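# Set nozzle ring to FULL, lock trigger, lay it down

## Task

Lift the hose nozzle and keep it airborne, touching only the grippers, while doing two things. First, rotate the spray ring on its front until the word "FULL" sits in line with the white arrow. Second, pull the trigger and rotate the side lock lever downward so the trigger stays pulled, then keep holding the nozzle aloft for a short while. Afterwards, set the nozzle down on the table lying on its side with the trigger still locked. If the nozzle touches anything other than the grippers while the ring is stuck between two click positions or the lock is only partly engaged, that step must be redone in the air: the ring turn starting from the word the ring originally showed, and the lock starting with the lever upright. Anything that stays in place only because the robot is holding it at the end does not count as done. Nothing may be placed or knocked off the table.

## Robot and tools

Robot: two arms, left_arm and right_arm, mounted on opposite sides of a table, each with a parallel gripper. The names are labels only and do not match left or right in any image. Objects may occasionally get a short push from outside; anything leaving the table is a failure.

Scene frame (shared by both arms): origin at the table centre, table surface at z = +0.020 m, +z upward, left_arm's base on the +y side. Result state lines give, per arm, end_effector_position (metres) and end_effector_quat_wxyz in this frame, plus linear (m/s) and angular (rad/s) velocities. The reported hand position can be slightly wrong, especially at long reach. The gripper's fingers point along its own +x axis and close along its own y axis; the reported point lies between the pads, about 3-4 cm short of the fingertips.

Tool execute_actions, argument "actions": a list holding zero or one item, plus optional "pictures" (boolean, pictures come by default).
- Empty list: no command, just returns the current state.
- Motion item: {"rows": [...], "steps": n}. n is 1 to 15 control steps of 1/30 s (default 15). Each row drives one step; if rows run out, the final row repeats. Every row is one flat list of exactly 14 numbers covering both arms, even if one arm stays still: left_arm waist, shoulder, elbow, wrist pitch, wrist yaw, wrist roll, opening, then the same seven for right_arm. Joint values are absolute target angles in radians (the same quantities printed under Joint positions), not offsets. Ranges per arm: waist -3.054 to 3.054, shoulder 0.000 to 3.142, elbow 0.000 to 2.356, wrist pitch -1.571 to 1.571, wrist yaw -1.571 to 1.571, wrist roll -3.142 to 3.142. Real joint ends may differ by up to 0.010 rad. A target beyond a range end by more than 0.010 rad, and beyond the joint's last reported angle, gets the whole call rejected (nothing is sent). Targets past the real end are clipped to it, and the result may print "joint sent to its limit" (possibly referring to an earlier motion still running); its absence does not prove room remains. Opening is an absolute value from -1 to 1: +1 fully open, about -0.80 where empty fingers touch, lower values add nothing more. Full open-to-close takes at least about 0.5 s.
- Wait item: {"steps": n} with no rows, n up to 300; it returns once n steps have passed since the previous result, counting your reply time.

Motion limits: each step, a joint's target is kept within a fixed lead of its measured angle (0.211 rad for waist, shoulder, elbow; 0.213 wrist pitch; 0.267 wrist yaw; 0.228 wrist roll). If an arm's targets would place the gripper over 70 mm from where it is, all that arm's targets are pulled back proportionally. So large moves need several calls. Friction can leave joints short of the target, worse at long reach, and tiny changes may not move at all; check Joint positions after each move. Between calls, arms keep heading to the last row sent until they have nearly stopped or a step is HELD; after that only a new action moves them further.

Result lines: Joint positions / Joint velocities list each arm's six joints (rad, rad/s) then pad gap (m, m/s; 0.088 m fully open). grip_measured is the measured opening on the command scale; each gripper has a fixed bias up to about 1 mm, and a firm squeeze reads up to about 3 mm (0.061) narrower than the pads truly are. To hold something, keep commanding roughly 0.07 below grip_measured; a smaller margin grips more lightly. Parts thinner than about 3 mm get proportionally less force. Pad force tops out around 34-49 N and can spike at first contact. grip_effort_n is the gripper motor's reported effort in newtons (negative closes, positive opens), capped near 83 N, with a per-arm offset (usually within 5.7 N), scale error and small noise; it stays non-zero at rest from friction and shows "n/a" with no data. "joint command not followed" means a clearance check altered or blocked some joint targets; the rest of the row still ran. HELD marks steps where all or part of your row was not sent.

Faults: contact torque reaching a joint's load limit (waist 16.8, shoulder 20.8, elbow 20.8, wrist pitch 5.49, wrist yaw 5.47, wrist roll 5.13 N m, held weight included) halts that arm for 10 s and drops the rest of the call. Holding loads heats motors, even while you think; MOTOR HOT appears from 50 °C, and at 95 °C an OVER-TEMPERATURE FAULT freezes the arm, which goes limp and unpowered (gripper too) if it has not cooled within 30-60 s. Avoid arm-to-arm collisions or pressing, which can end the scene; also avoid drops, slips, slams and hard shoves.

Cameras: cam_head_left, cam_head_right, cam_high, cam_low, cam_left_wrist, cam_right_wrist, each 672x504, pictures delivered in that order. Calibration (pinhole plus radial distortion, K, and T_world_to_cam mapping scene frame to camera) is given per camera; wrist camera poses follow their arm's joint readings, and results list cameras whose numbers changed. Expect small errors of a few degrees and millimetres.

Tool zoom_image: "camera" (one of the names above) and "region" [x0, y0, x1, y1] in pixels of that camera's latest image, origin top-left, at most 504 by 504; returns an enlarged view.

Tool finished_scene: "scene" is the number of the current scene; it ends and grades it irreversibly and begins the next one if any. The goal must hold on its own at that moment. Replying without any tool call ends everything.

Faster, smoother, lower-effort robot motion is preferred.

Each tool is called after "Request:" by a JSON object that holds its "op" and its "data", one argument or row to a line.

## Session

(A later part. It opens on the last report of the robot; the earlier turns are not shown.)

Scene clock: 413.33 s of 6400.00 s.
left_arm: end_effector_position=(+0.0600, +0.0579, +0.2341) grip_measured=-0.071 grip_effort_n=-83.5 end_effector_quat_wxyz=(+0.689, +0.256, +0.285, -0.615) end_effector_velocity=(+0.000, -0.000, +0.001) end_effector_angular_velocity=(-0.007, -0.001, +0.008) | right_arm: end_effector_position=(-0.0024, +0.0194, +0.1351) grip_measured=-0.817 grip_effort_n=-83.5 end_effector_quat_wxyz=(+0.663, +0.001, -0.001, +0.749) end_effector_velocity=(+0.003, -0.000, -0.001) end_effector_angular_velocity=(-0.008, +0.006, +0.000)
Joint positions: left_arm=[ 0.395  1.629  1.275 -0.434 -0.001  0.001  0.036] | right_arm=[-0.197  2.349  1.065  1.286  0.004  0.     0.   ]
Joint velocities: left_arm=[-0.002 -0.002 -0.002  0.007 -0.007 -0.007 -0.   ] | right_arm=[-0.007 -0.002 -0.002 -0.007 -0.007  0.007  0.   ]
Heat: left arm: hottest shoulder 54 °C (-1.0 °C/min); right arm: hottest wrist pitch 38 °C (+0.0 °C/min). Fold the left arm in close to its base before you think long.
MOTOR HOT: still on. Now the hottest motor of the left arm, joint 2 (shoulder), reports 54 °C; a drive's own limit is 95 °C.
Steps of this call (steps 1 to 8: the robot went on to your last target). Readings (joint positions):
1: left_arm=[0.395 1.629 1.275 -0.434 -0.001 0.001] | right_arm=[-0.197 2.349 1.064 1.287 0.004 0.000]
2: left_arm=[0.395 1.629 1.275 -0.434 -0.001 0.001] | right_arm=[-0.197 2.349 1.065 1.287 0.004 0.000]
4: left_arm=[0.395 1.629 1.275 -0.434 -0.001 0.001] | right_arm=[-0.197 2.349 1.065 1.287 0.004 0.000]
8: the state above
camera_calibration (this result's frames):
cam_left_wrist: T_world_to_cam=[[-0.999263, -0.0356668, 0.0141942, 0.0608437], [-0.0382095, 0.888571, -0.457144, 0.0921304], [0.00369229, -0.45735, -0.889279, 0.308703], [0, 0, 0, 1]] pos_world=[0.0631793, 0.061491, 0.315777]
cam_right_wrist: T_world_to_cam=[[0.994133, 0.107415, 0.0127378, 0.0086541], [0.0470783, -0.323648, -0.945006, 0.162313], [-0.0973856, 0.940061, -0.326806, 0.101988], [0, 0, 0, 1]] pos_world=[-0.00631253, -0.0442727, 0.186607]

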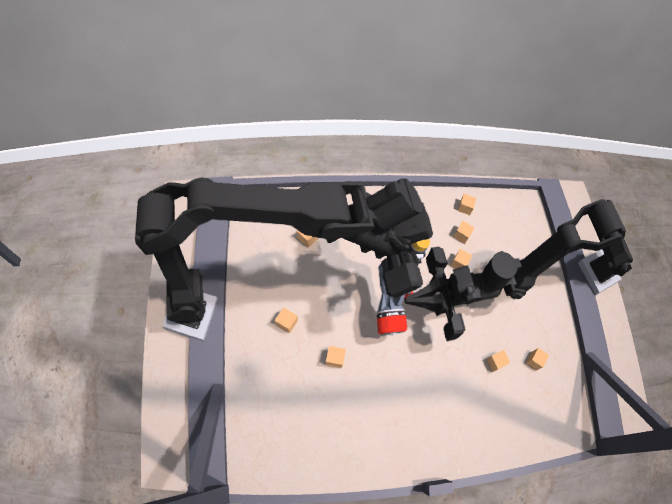

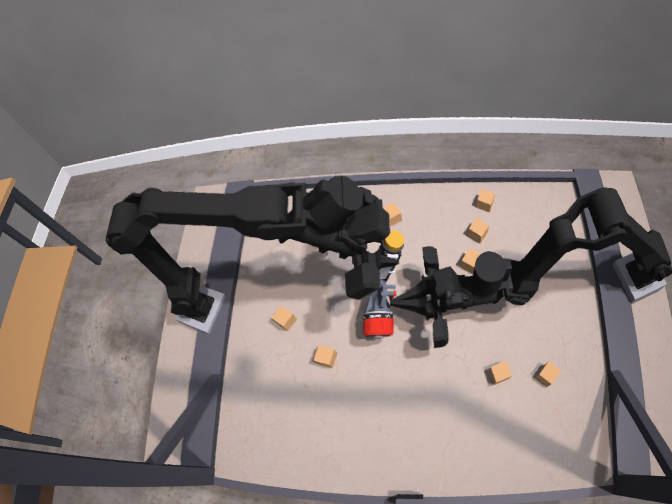

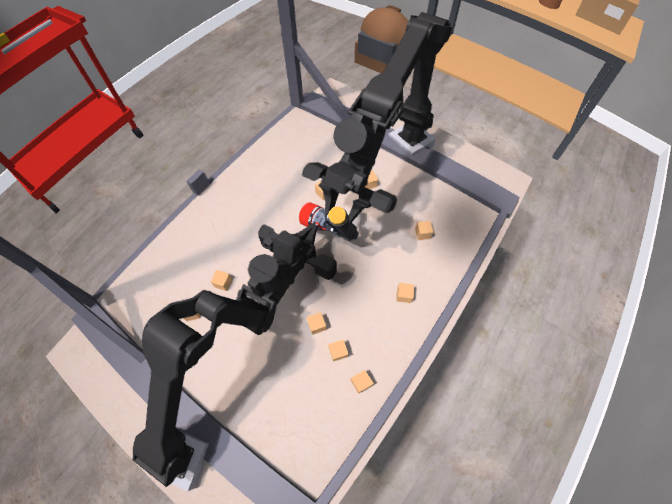

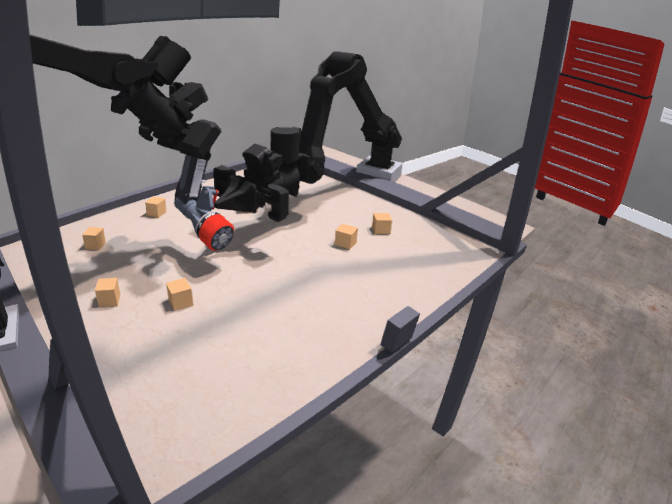

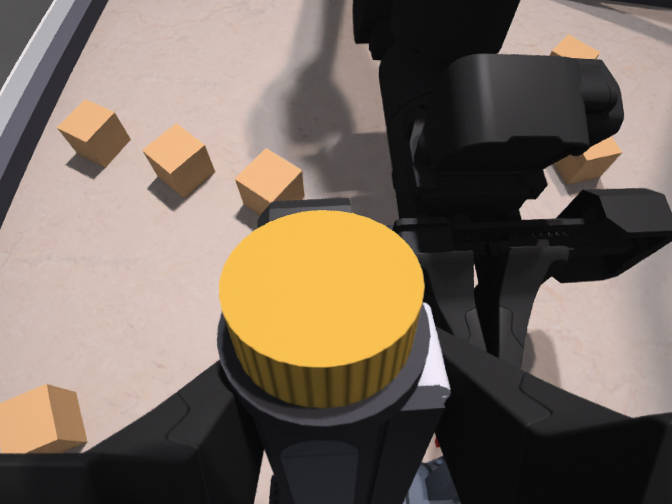

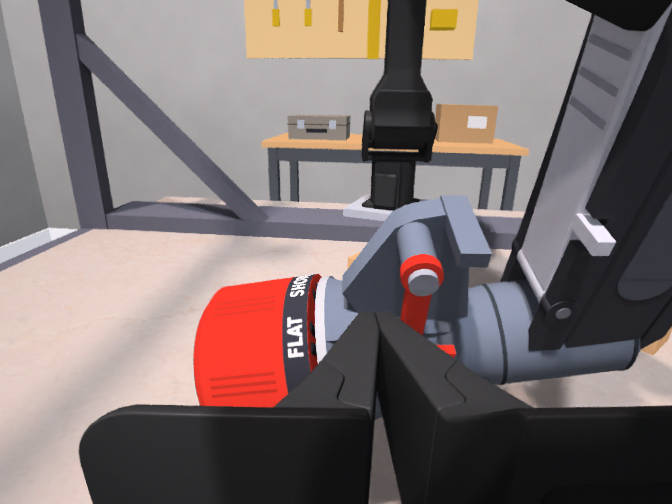

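Request:
{"op": "execute_actions", "data": {
  "actions": [
    {"rows": [[0.394,1.602,1.276,-0.425,0,0.005,-0.14,-0.199,2.360,1.068,1.284,0,0.005,-0.85],[0.394,1.602,1.276,-0.425,0,0.005,-0.14,-0.201,2.360,1.068,1.284,0,0.005,-0.85],[0.394,1.602,1.276,-0.425,0,0.005,-0.14,-0.203,2.360,1.068,1.284,0,0.005,-0.85],[0.394,1.602,1.276,-0.425,0,0.005,-0.14,-0.205,2.360,1.068,1.284,0,0.005,-0.85],[0.394,1.602,1.276,-0.425,0,0.005,-0.14,-0.207,2.360,1.068,1.284,0,0.005,-0.85],[0.394,1.602,1.276,-0.425,0,0.005,-0.14,-0.209,2.360,1.068,1.284,0,0.005,-0.85],[0.394,1.602,1.276,-0.425,0,0.005,-0.14,-0.211,2.360,1.068,1.284,0,0.005,-0.85],[0.394,1.602,1.276,-0.425,0,0.005,-0.14,-0.213,2.360,1.068,1.284,0,0.005,-0.85],[0.394,1.602,1.276,-0.425,0,0.005,-0.14,-0.215,2.360,1.068,1.284,0,0.005,-0.85],[0.394,1.602,1.276,-0.425,0,0.005,-0.14,-0.217,2.360,1.068,1.284,0,0.005,-0.85]], "steps": 15}
  ]
}}

Scene clock: 417.60 s of 6400.00 s.
left_arm: end_effector_position=(+0.0620, +0.0582, +0.2343) grip_measured=-0.071 grip_effort_n=-83.5 end_effector_quat_wxyz=(+0.691, +0.257, +0.284, -0.613) end_effector_velocity=(+0.000, -0.003, +0.003) end_effector_angular_velocity=(-0.023, +0.008, +0.018) | right_arm: end_effector_position=(+0.0014, +0.0199, +0.1351) grip_measured=-0.817 grip_effort_n=-83.5 end_effector_quat_wxyz=(+0.664, +0.001, -0.001, +0.748) end_effector_velocity=(+0.000, -0.000, -0.001) end_effector_angular_velocity=(-0.006, -0.008, +0.005)
Joint positions: left_arm=[ 0.399  1.628  1.275 -0.434 -0.006  0.004  0.036] | right_arm=[-0.206  2.349  1.065  1.286 -0.001  0.     0.   ]
Joint velocities: left_arm=[-0.002 -0.002 -0.002  0.022 -0.007 -0.022 -0.   ] | right_arm=[-0.002 -0.002 -0.002 -0.007 -0.007 -0.007  0.   ]
Heat: left arm: hottest shoulder 54 °C (-1.0 °C/min); right arm: hottest wrist pitch 38 °C (+0.0 °C/min). Fold the left arm in close to its base before you think long.
MOTOR HOT: still on. Now the hottest motor of the left arm, joint 2 (shoulder), reports 54 °C; a drive's own limit is 95 °C.
Steps of this call (steps 1 to 15: the robot went on to your last target; steps 16 to 90: nothing new was sent; then 0.77 s passed at rest; steps 91 to 105: all 15 steps of this action). Readings (joint positions):
91: left_arm=[0.395 1.629 1.275 -0.434 -0.001 0.001] | right_arm=[-0.197 2.349 1.065 1.286 0.004 0.000]
92: left_arm=[0.395 1.629 1.275 -0.434 -0.001 0.001] | right_arm=[-0.197 2.349 1.065 1.286 0.004 0.000]
94: left_arm=[0.395 1.629 1.275 -0.434 -0.001 0.001] | right_arm=[-0.198 2.349 1.065 1.286 0.004 0.000]
98: left_arm=[0.395 1.629 1.275 -0.434 -0.003 0.003] | right_arm=[-0.201 2.349 1.065 1.286 0.001 0.000]
105: the state above
camera_calibration (this result's frames):
cam_left_wrist: T_world_to_cam=[[-0.999156, -0.0400592, 0.00905418, 0.0643166], [-0.0397652, 0.888497, -0.457156, 0.0921498], [0.0102687, -0.45713, -0.889341, 0.308555], [0, 0, 0, 1]] pos_world=[0.0647582, 0.0617512, 0.315955]
cam_right_wrist: T_world_to_cam=[[0.994456, 0.104381, 0.0127483, 0.00489753], [0.0461002, -0.323789, -0.945006, 0.162287], [-0.0945128, 0.940354, -0.326805, 0.101915], [0, 0, 0, 1]] pos_world=[-0.0027196, -0.0438004, 0.186606]

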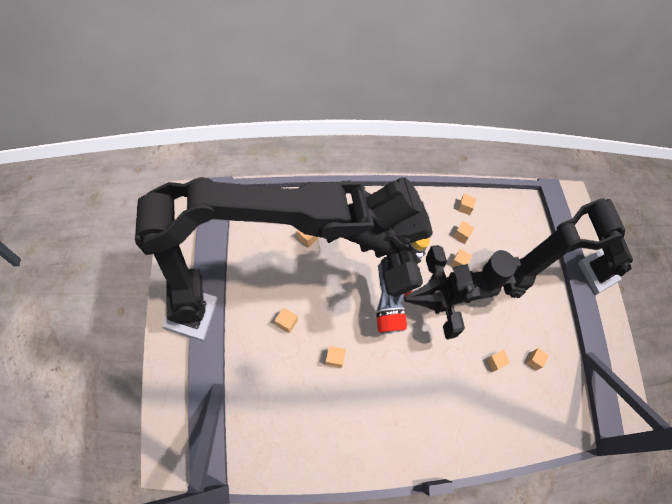

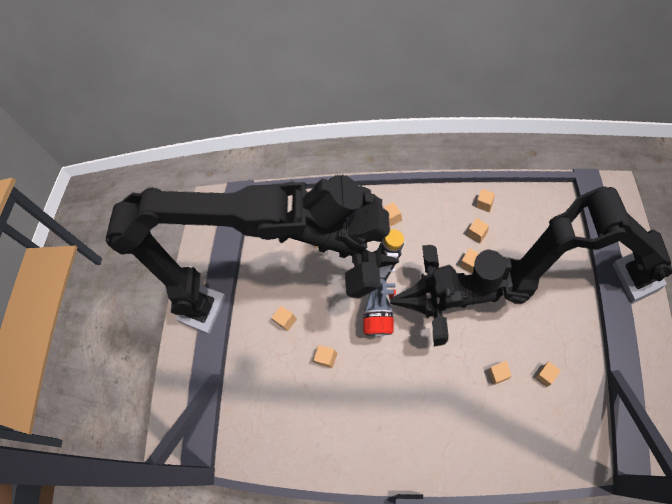

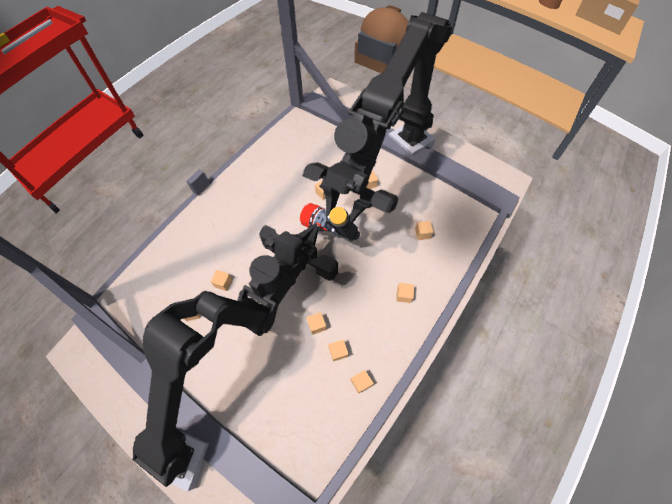

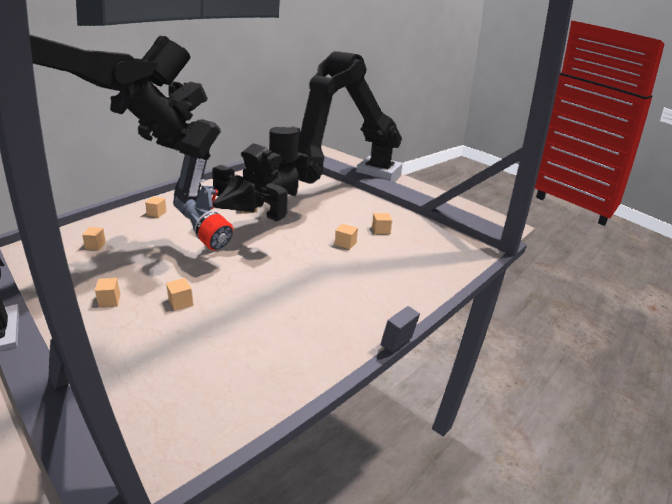

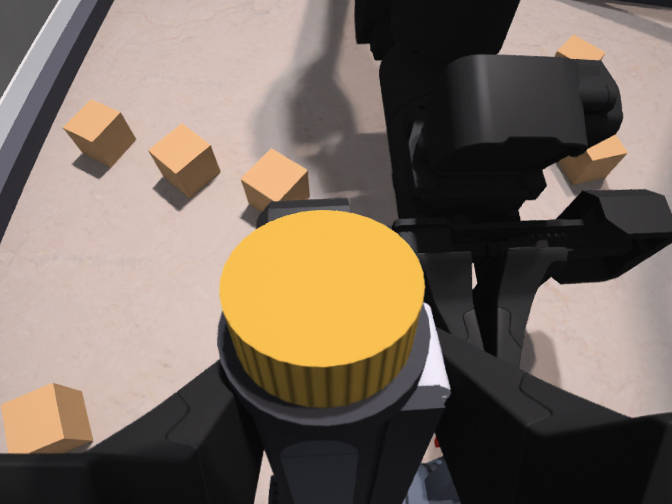

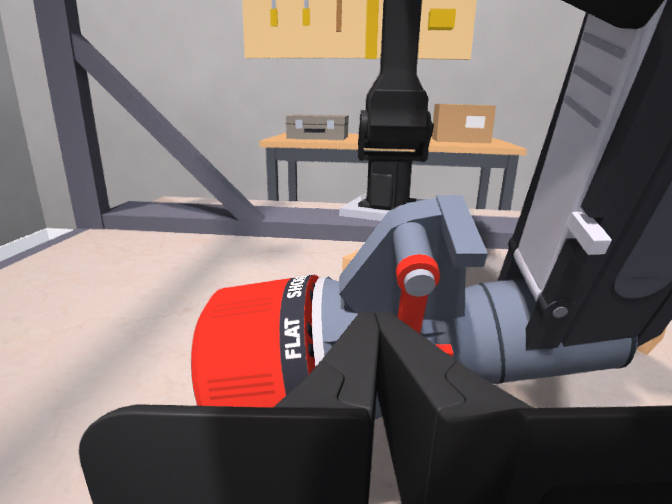

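Request:
{"op": "execute_actions", "data": {
  "actions": [
    {"rows": [[0.394,1.602,1.276,-0.425,0,0.005,-0.14,-0.208,2.362,1.068,1.286,0,0.005,-0.85],[0.394,1.602,1.276,-0.425,0,0.005,-0.14,-0.202,2.364,1.068,1.287,0,0.005,-0.85],[0.394,1.602,1.276,-0.425,0,0.005,-0.14,-0.198,2.366,1.070,1.288,0,0.005,-0.85],[0.394,1.602,1.276,-0.425,0,0.005,-0.14,-0.196,2.368,1.072,1.289,0,0.005,-0.85],[0.394,1.602,1.276,-0.425,0,0.005,-0.14,-0.195,2.371,1.073,1.290,0,0.005,-0.85],[0.394,1.602,1.276,-0.425,0,0.005,-0.14,-0.195,2.375,1.075,1.292,0,0.005,-0.85],[0.394,1.602,1.276,-0.425,0,0.005,-0.14,-0.195,2.379,1.077,1.294,0,0.005,-0.85],[0.394,1.602,1.276,-0.425,0,0.005,-0.14,-0.195,2.383,1.079,1.296,0,0.005,-0.85],[0.394,1.602,1.276,-0.425,0,0.005,-0.14,-0.195,2.387,1.081,1.299,0,0.005,-0.85],[0.394,1.602,1.276,-0.425,0,0.005,-0.14,-0.195,2.391,1.083,1.301,0,0.005,-0.85],[0.394,1.602,1.276,-0.425,0,0.005,-0.14,-0.195,2.395,1.085,1.303,0,0.005,-0.85]], "steps": 15}
  ],
  "pictures": false
}}

Request:
{"op": "execute_actions", "data": {
  "actions": [
    {"steps": 8}
  ]
}}

Scene clock: 425.03 s of 6400.00 s.
left_arm: end_effector_position=(+0.0609, +0.0580, +0.2343) grip_measured=-0.071 grip_effort_n=-83.5 end_effector_quat_wxyz=(+0.690, +0.257, +0.284, -0.614) end_effector_velocity=(-0.005, +0.002, -0.003) end_effector_angular_velocity=(+0.010, +0.022, +0.003) | right_arm: end_effector_position=(-0.0034, +0.0208, +0.1270) grip_measured=-0.817 grip_effort_n=-83.5 end_effector_quat_wxyz=(+0.661, -0.001, +0.000, +0.750) end_effector_velocity=(+0.003, -0.001, -0.014) end_effector_angular_velocity=(-0.021, -0.010, -0.010)
Joint positions: left_arm=[ 0.396  1.628  1.275 -0.434 -0.006  0.004  0.036] | right_arm=[-0.197  2.378  1.077  1.3   -0.001  0.     0.   ]
Joint velocities: left_arm=[-0.007 -0.002 -0.007 -0.007  0.007 -0.022 -0.   ] | right_arm=[-0.002  0.027 -0.002  0.007  0.007 -0.007  0.   ]
Heat: left arm: hottest shoulder 54 °C (-1.0 °C/min); right arm: hottest shoulder 38 °C (+0.0 °C/min). Fold the left arm in close to its base before you think long.
MOTOR HOT: still on. Now the hottest motor of the left arm, joint 2 (shoulder), reports 54 °C; a drive's own limit is 95 °C.
Steps of this call (steps 1 to 15: the robot went on to your last target; steps 16 to 90: nothing new was sent; then 3.93 s passed at rest; steps 91 to 105: all 15 steps of this action). Readings (joint positions):
91: left_arm=[0.399 1.628 1.275 -0.434 -0.006 0.004] | right_arm=[-0.206 2.349 1.065 1.286 -0.001 0.000]
92: left_arm=[0.399 1.628 1.275 -0.434 -0.006 0.004] | right_arm=[-0.205 2.349 1.065 1.286 -0.001 0.000]
94: left_arm=[0.398 1.628 1.275 -0.434 -0.006 0.004] | right_arm=[-0.203 2.349 1.065 1.286 -0.001 0.000]
98: left_arm=[0.396 1.628 1.275 -0.434 -0.006 0.004] | right_arm=[-0.198 2.357 1.069 1.291 -0.001 0.000]
105: the state above

Scene clock: 425.30 s of 6400.00 s.
left_arm: end_effector_position=(+0.0609, +0.0580, +0.2343) grip_measured=-0.071 grip_effort_n=-83.5 end_effector_quat_wxyz=(+0.690, +0.257, +0.284, -0.614) end_effector_velocity=(-0.000, +0.003, -0.003) end_effector_angular_velocity=(+0.012, +0.001, +0.008) | right_arm: end_effector_position=(-0.0035, +0.0212, +0.1276) grip_measured=-0.817 grip_effort_n=-83.5 end_effector_quat_wxyz=(+0.661, +0.001, -0.001, +0.750) end_effector_velocity=(+0.005, +0.000, -0.004) end_effector_angular_velocity=(-0.021, -0.010, -0.015)
Joint positions: left_arm=[ 0.396  1.628  1.275 -0.434 -0.006  0.004  0.036] | right_arm=[-0.197  2.378  1.078  1.302 -0.001  0.     0.   ]
Joint velocities: left_arm=[-0.002 -0.002 -0.007 -0.007 -0.007 -0.007 -0.   ] | right_arm=[-0.007 -0.002 -0.002 -0.022  0.007 -0.007  0.   ]
Heat: left arm: hottest shoulder 54 °C (-1.0 °C/min); right arm: hottest shoulder 38 °C (+0.0 °C/min). Fold the left arm in close to its base before you think long.
MOTOR HOT: still on. Now the hottest motor of the left arm, joint 2 (shoulder), reports 54 °C; a drive's own limit is 95 °C.
Steps of this call (steps 1 to 8: the robot went on to your last target). Readings (joint positions):
1: left_arm=[0.396 1.628 1.275 -0.434 -0.006 0.004] | right_arm=[-0.197 2.378 1.077 1.300 -0.001 0.000]
2: left_arm=[0.396 1.628 1.275 -0.434 -0.006 0.004] | right_arm=[-0.197 2.378 1.077 1.300 -0.001 0.000]
4: left_arm=[0.396 1.628 1.275 -0.434 -0.006 0.004] | right_arm=[-0.197 2.378 1.078 1.302 -0.001 0.000]
8: the state above
camera_calibration (this result's frames):
cam_left_wrist: T_world_to_cam=[[-0.999253, -0.0375027, 0.00932347, 0.0630499], [-0.0376148, 0.888582, -0.457173, 0.0920853], [0.00886054, -0.457182, -0.889329, 0.308595], [0, 0, 0, 1]] pos_world=[0.0637323, 0.0616233, 0.315954]
cam_right_wrist: T_world_to_cam=[[0.993501, 0.113107, 0.0127536, 0.00951945], [0.048985, -0.323729, -0.944881, 0.155866], [-0.102744, 0.939365, -0.327166, 0.0977613], [0, 0, 0, 1]] pos_world=[-0.0070483, -0.0424519, 0.179137]

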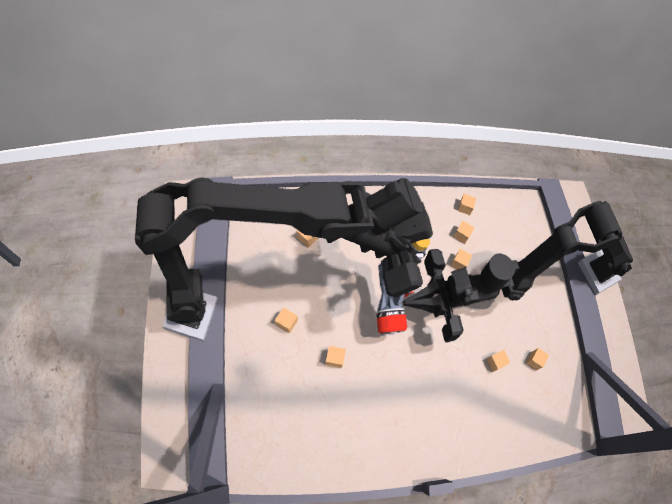

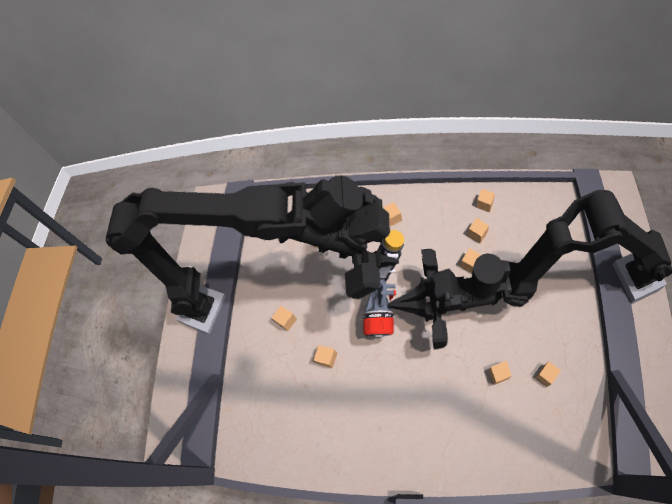

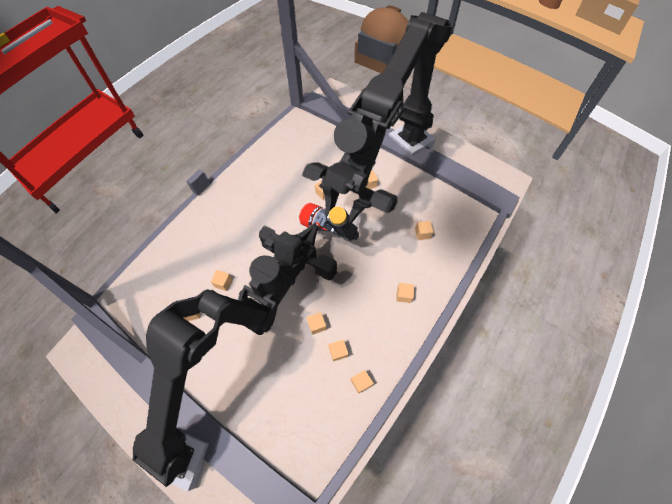

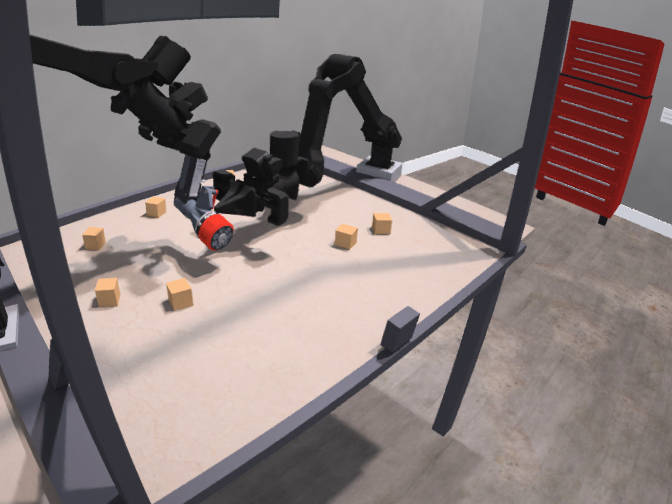

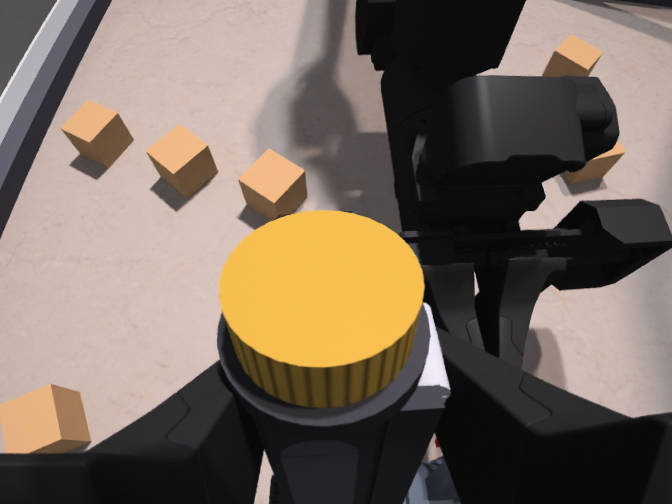

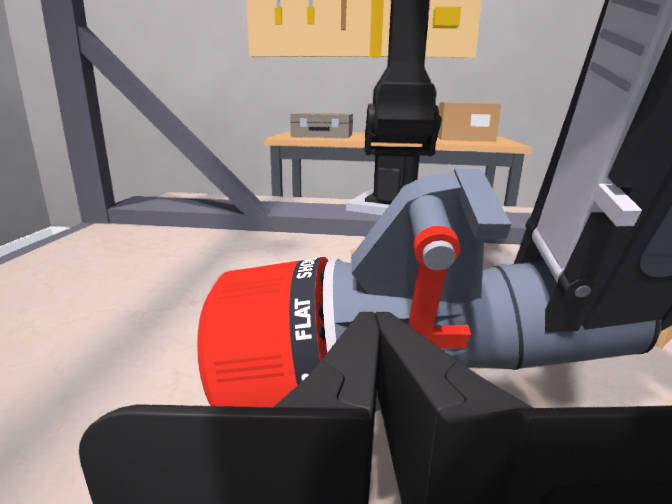

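Now push again at the lower point.

Request:
{"op": "execute_actions", "data": {
  "actions": [
    {"rows": [[0.394,1.602,1.276,-0.425,0,0.005,-0.14,-0.199,2.388,1.081,1.303,0,0.005,-0.85],[0.394,1.602,1.276,-0.425,0,0.005,-0.14,-0.201,2.388,1.081,1.303,0,0.005,-0.85],[0.394,1.602,1.276,-0.425,0,0.005,-0.14,-0.203,2.388,1.081,1.303,0,0.005,-0.85],[0.394,1.602,1.276,-0.425,0,0.005,-0.14,-0.205,2.388,1.081,1.303,0,0.005,-0.85],[0.394,1.602,1.276,-0.425,0,0.005,-0.14,-0.207,2.388,1.081,1.303,0,0.005,-0.85],[0.394,1.602,1.276,-0.425,0,0.005,-0.14,-0.209,2.388,1.081,1.303,0,0.005,-0.85],[0.394,1.602,1.276,-0.425,0,0.005,-0.14,-0.211,2.388,1.081,1.303,0,0.005,-0.85],[0.394,1.602,1.276,-0.425,0,0.005,-0.14,-0.213,2.388,1.081,1.303,0,0.005,-0.85],[0.394,1.602,1.276,-0.425,0,0.005,-0.14,-0.215,2.388,1.081,1.303,0,0.005,-0.85],[0.394,1.602,1.276,-0.425,0,0.005,-0.14,-0.217,2.388,1.081,1.303,0,0.005,-0.85],[0.394,1.602,1.276,-0.425,0,0.005,-0.14,-0.219,2.388,1.081,1.303,0,0.005,-0.85],[0.394,1.602,1.276,-0.425,0,0.005,-0.14,-0.221,2.388,1.081,1.303,0,0.005,-0.85],[0.394,1.602,1.276,-0.425,0,0.005,-0.14,-0.223,2.388,1.081,1.303,0,0.005,-0.85]], "steps": 15}
  ]
}}

Scene clock: 437.13 s of 6400.00 s.
left_arm: end_effector_position=(+0.0613, +0.0581, +0.2344) grip_measured=-0.071 grip_effort_n=-83.5 end_effector_quat_wxyz=(+0.690, +0.257, +0.284, -0.614) end_effector_velocity=(+0.002, -0.000, +0.001) end_effector_angular_velocity=(-0.006, -0.011, +0.018) | right_arm: end_effector_position=(+0.0041, +0.0221, +0.1276) grip_measured=-0.817 grip_effort_n=-83.5 end_effector_quat_wxyz=(+0.666, +0.001, -0.001, +0.746) end_effector_velocity=(+0.024, +0.002, -0.001) end_effector_angular_velocity=(-0.008, +0.006, -0.049)
Joint positions: left_arm=[ 0.397  1.628  1.275 -0.434 -0.006  0.004  0.036] | right_arm=[-0.211  2.378  1.078  1.302 -0.001  0.     0.   ]
Joint velocities: left_arm=[-0.002 -0.002 -0.002  0.007 -0.022 -0.007  0.   ] | right_arm=[-0.042 -0.002 -0.002 -0.007  0.007  0.007  0.   ]
Heat: left arm: hottest shoulder 55 °C (+0.0 °C/min); right arm: hottest shoulder 38 °C (+0.0 °C/min). Fold the left arm in close to its base before you think long.
MOTOR HOT: still on. Now the hottest motor of the left arm, joint 2 (shoulder), reports 55 °C; a drive's own limit is 95 °C.
Steps of this call (steps 1 to 15: the robot went on to your last target; steps 16 to 90: nothing new was sent; then 8.33 s passed at rest; steps 91 to 105: all 15 steps of this action). Readings (joint positions):
91: left_arm=[0.396 1.628 1.275 -0.434 -0.006 0.004] | right_arm=[-0.197 2.378 1.078 1.302 -0.001 0.000]
92: left_arm=[0.396 1.628 1.275 -0.434 -0.006 0.004] | right_arm=[-0.197 2.378 1.078 1.302 -0.001 0.000]
94: left_arm=[0.396 1.628 1.275 -0.434 -0.006 0.004] | right_arm=[-0.198 2.378 1.078 1.302 -0.001 0.000]
98: left_arm=[0.396 1.628 1.275 -0.434 -0.006 0.004] | right_arm=[-0.205 2.378 1.078 1.302 -0.001 0.000]
105: the state above
camera_calibration (this result's frames):
cam_left_wrist: T_world_to_cam=[[-0.999225, -0.0382615, 0.00929472, 0.0634298], [-0.0382729, 0.88838, -0.457511, 0.0922408], [0.00924783, -0.457512, -0.889155, 0.308721], [0, 0, 0, 1]] pos_world=[0.0640559, 0.0617256, 0.316113]
cam_right_wrist: T_world_to_cam=[[0.994961, 0.0994528, 0.0127536, 0.00223117], [0.0445347, -0.324371, -0.944881, 0.15582], [-0.0898342, 0.940687, -0.327166, 0.0976091], [0, 0, 0, 1]] pos_world=[-0.000390707, -0.0414979, 0.179137]

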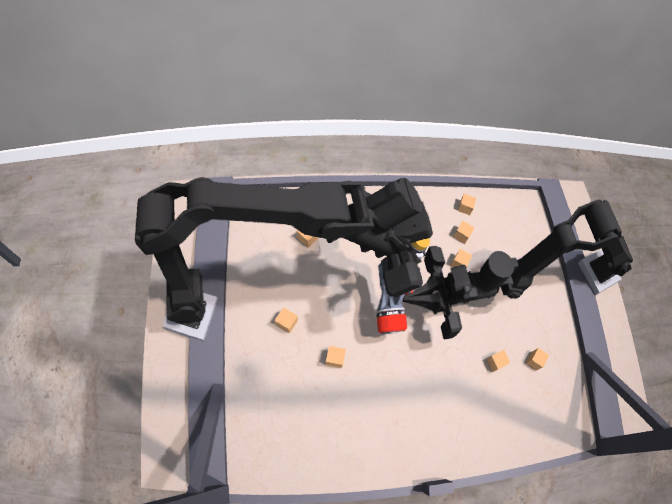

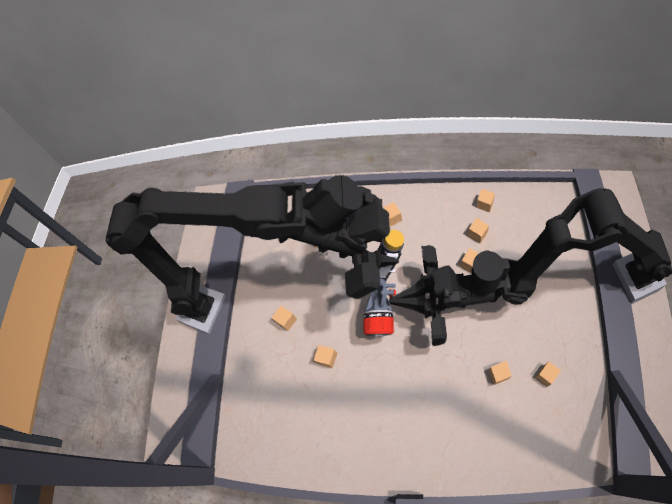

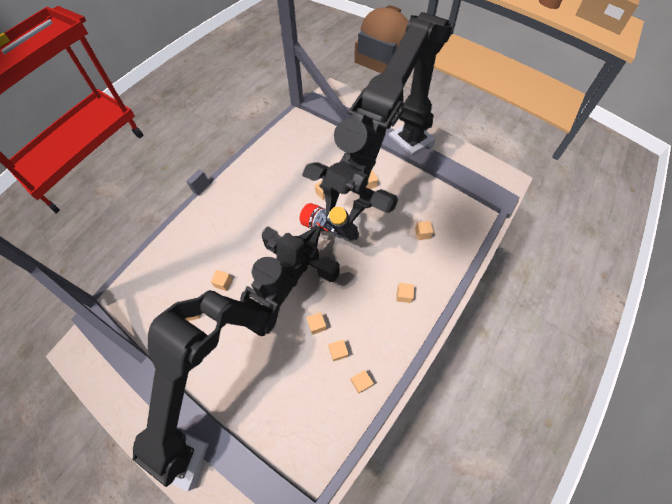

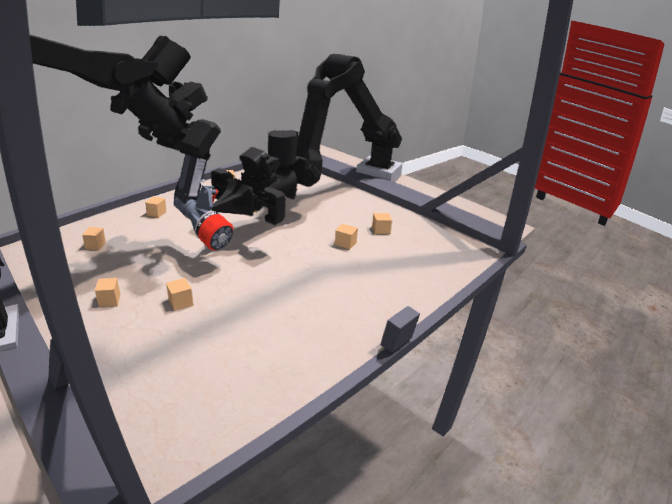

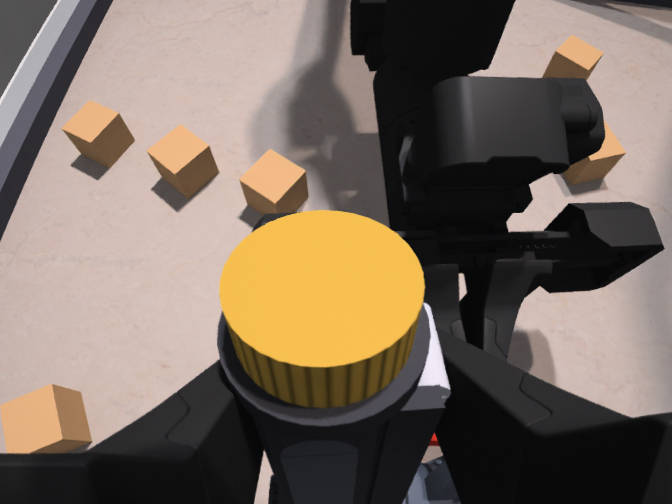

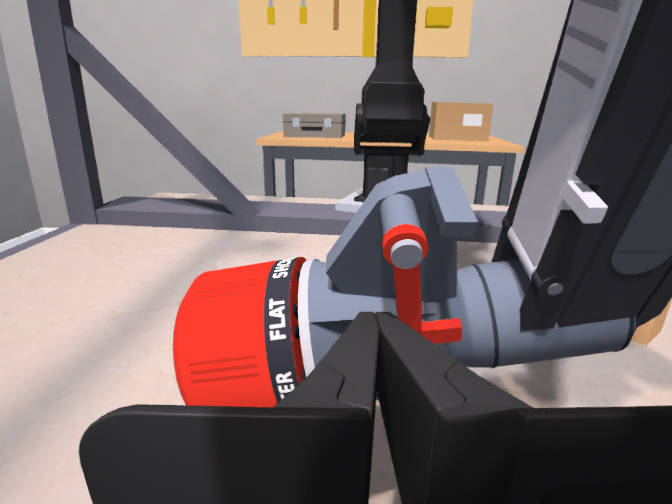

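Request:
{"op": "execute_actions", "data": {
  "actions": [
    {"rows": [[0.394,1.602,1.276,-0.425,0,0.005,-0.14,-0.224,2.388,1.081,1.303,0,0.005,-0.85],[0.394,1.602,1.276,-0.425,0,0.005,-0.14,-0.226,2.388,1.081,1.303,0,0.005,-0.85],[0.394,1.602,1.276,-0.425,0,0.005,-0.14,-0.228,2.388,1.081,1.303,0,0.005,-0.85],[0.394,1.602,1.276,-0.425,0,0.005,-0.14,-0.230,2.388,1.081,1.303,0,0.005,-0.85],[0.394,1.602,1.276,-0.425,0,0.005,-0.14,-0.232,2.388,1.081,1.303,0,0.005,-0.85],[0.394,1.602,1.276,-0.425,0,0.005,-0.14,-0.234,2.388,1.081,1.303,0,0.005,-0.85],[0.394,1.602,1.276,-0.425,0,0.005,-0.14,-0.236,2.388,1.081,1.303,0,0.005,-0.85],[0.394,1.602,1.276,-0.425,0,0.005,-0.14,-0.238,2.388,1.081,1.303,0,0.005,-0.85],[0.394,1.602,1.276,-0.425,0,0.005,-0.14,-0.240,2.388,1.081,1.303,0,0.005,-0.85],[0.394,1.602,1.276,-0.425,0,0.005,-0.14,-0.242,2.388,1.081,1.303,0,0.005,-0.85]], "steps": 15}
  ]
}}

Scene clock: 442.20 s of 6400.00 s.
left_arm: end_effector_position=(+0.0613, +0.0582, +0.2349) grip_measured=-0.071 grip_effort_n=-83.5 end_effector_quat_wxyz=(+0.691, +0.257, +0.284, -0.614) end_effector_velocity=(+0.002, +0.003, -0.003) end_effector_angular_velocity=(+0.011, +0.012, +0.023) | right_arm: end_effector_position=(+0.0171, +0.0234, +0.1276) grip_measured=-0.817 grip_effort_n=-83.5 end_effector_quat_wxyz=(+0.675, +0.001, -0.001, +0.738) end_effector_velocity=(+0.001, +0.001, -0.002) end_effector_angular_velocity=(-0.007, -0.008, +0.015)
Joint positions: left_arm=[ 0.397  1.627  1.275 -0.434 -0.006  0.004  0.036] | right_arm=[-0.235  2.378  1.078  1.302 -0.001  0.     0.   ]
Joint velocities: left_arm=[ 0.002 -0.002 -0.007 -0.007 -0.007 -0.022 -0.   ] | right_arm=[-0.007  0.002  0.002 -0.007 -0.022 -0.007  0.   ]
Heat: left arm: hottest shoulder 55 °C (+0.0 °C/min); right arm: hottest shoulder 39 °C (+1.0 °C/min). Fold the left arm in close to its base before you think long.
MOTOR HOT: still on. Now the hottest motor of the left arm, joint 2 (shoulder), reports 55 °C; a drive's own limit is 95 °C.
Steps of this call (steps 1 to 15: the robot went on to your last target; steps 16 to 90: nothing new was sent; then 1.57 s passed at rest; steps 91 to 105: all 15 steps of this action). Readings (joint positions):
91: left_arm=[0.397 1.628 1.275 -0.434 -0.006 0.004] | right_arm=[-0.214 2.378 1.078 1.302 -0.001 0.000]
92: left_arm=[0.397 1.628 1.275 -0.434 -0.006 0.004] | right_arm=[-0.215 2.378 1.078 1.302 -0.001 0.000]
94: left_arm=[0.397 1.628 1.275 -0.434 -0.006 0.004] | right_arm=[-0.216 2.378 1.078 1.302 -0.001 0.000]
98: left_arm=[0.397 1.628 1.275 -0.434 -0.006 0.004] | right_arm=[-0.223 2.378 1.078 1.302 -0.001 0.000]
105: the state above
camera_calibration (this result's frames):
cam_left_wrist: T_world_to_cam=[[-0.999226, -0.038251, 0.00920847, 0.063438], [-0.0382134, 0.887859, -0.458526, 0.0926434], [0.00936325, -0.458523, -0.888633, 0.30912], [0, 0, 0, 1]] pos_world=[0.0640348, 0.0619106, 0.316589]
cam_right_wrist: T_world_to_cam=[[0.997034, 0.0758949, 0.0127536, -0.0103143], [0.0368511, -0.325334, -0.944881, 0.155818], [-0.0675625, 0.942549, -0.327166, 0.0971253], [0, 0, 0, 1]] pos_world=[0.0111037, -0.0400695, 0.179137]

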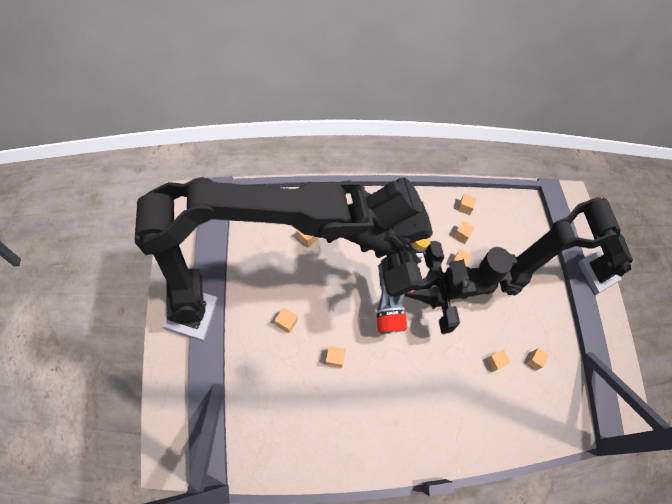

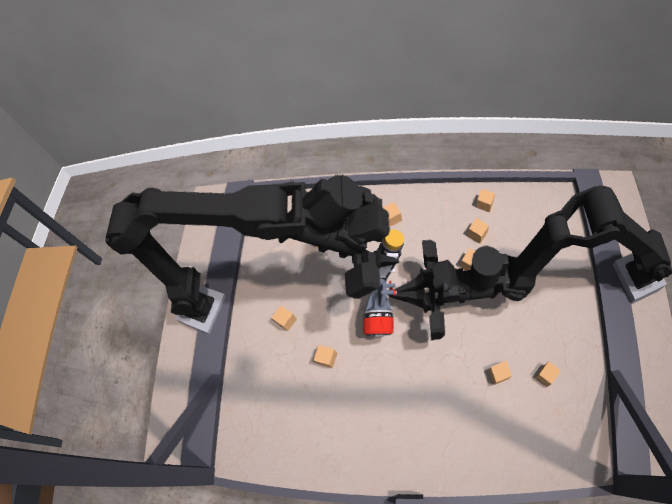

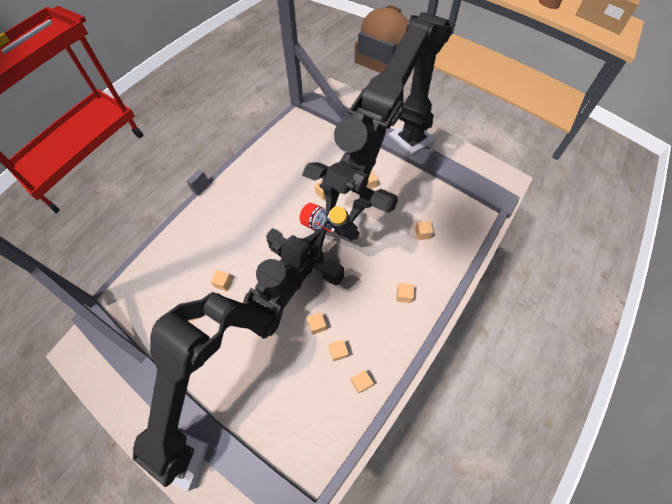

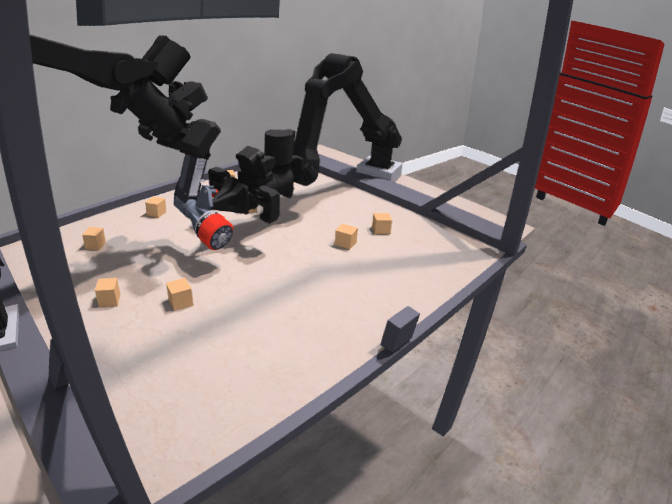

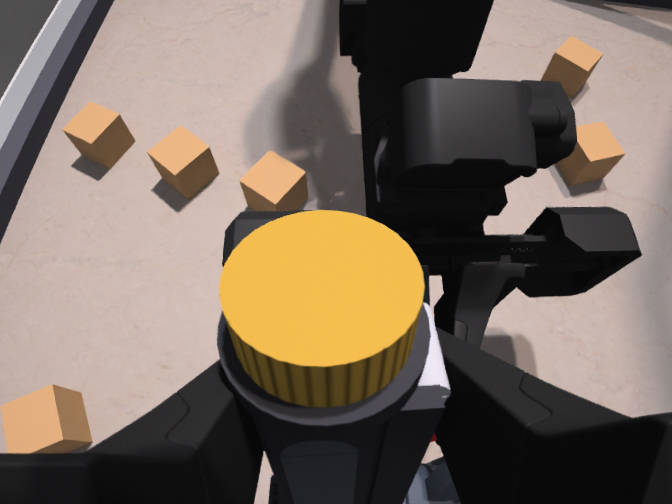

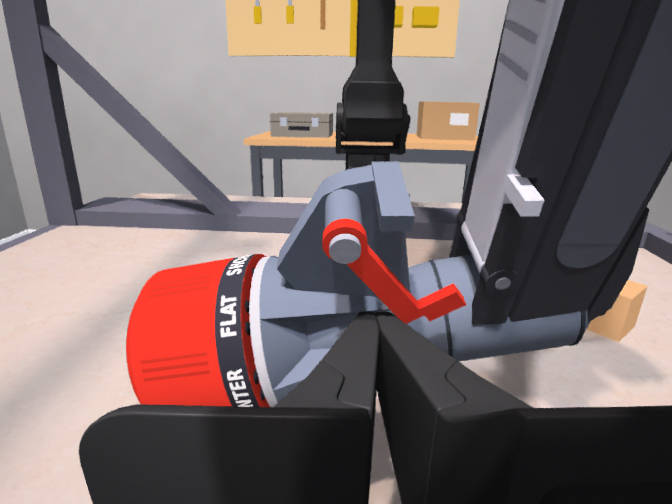

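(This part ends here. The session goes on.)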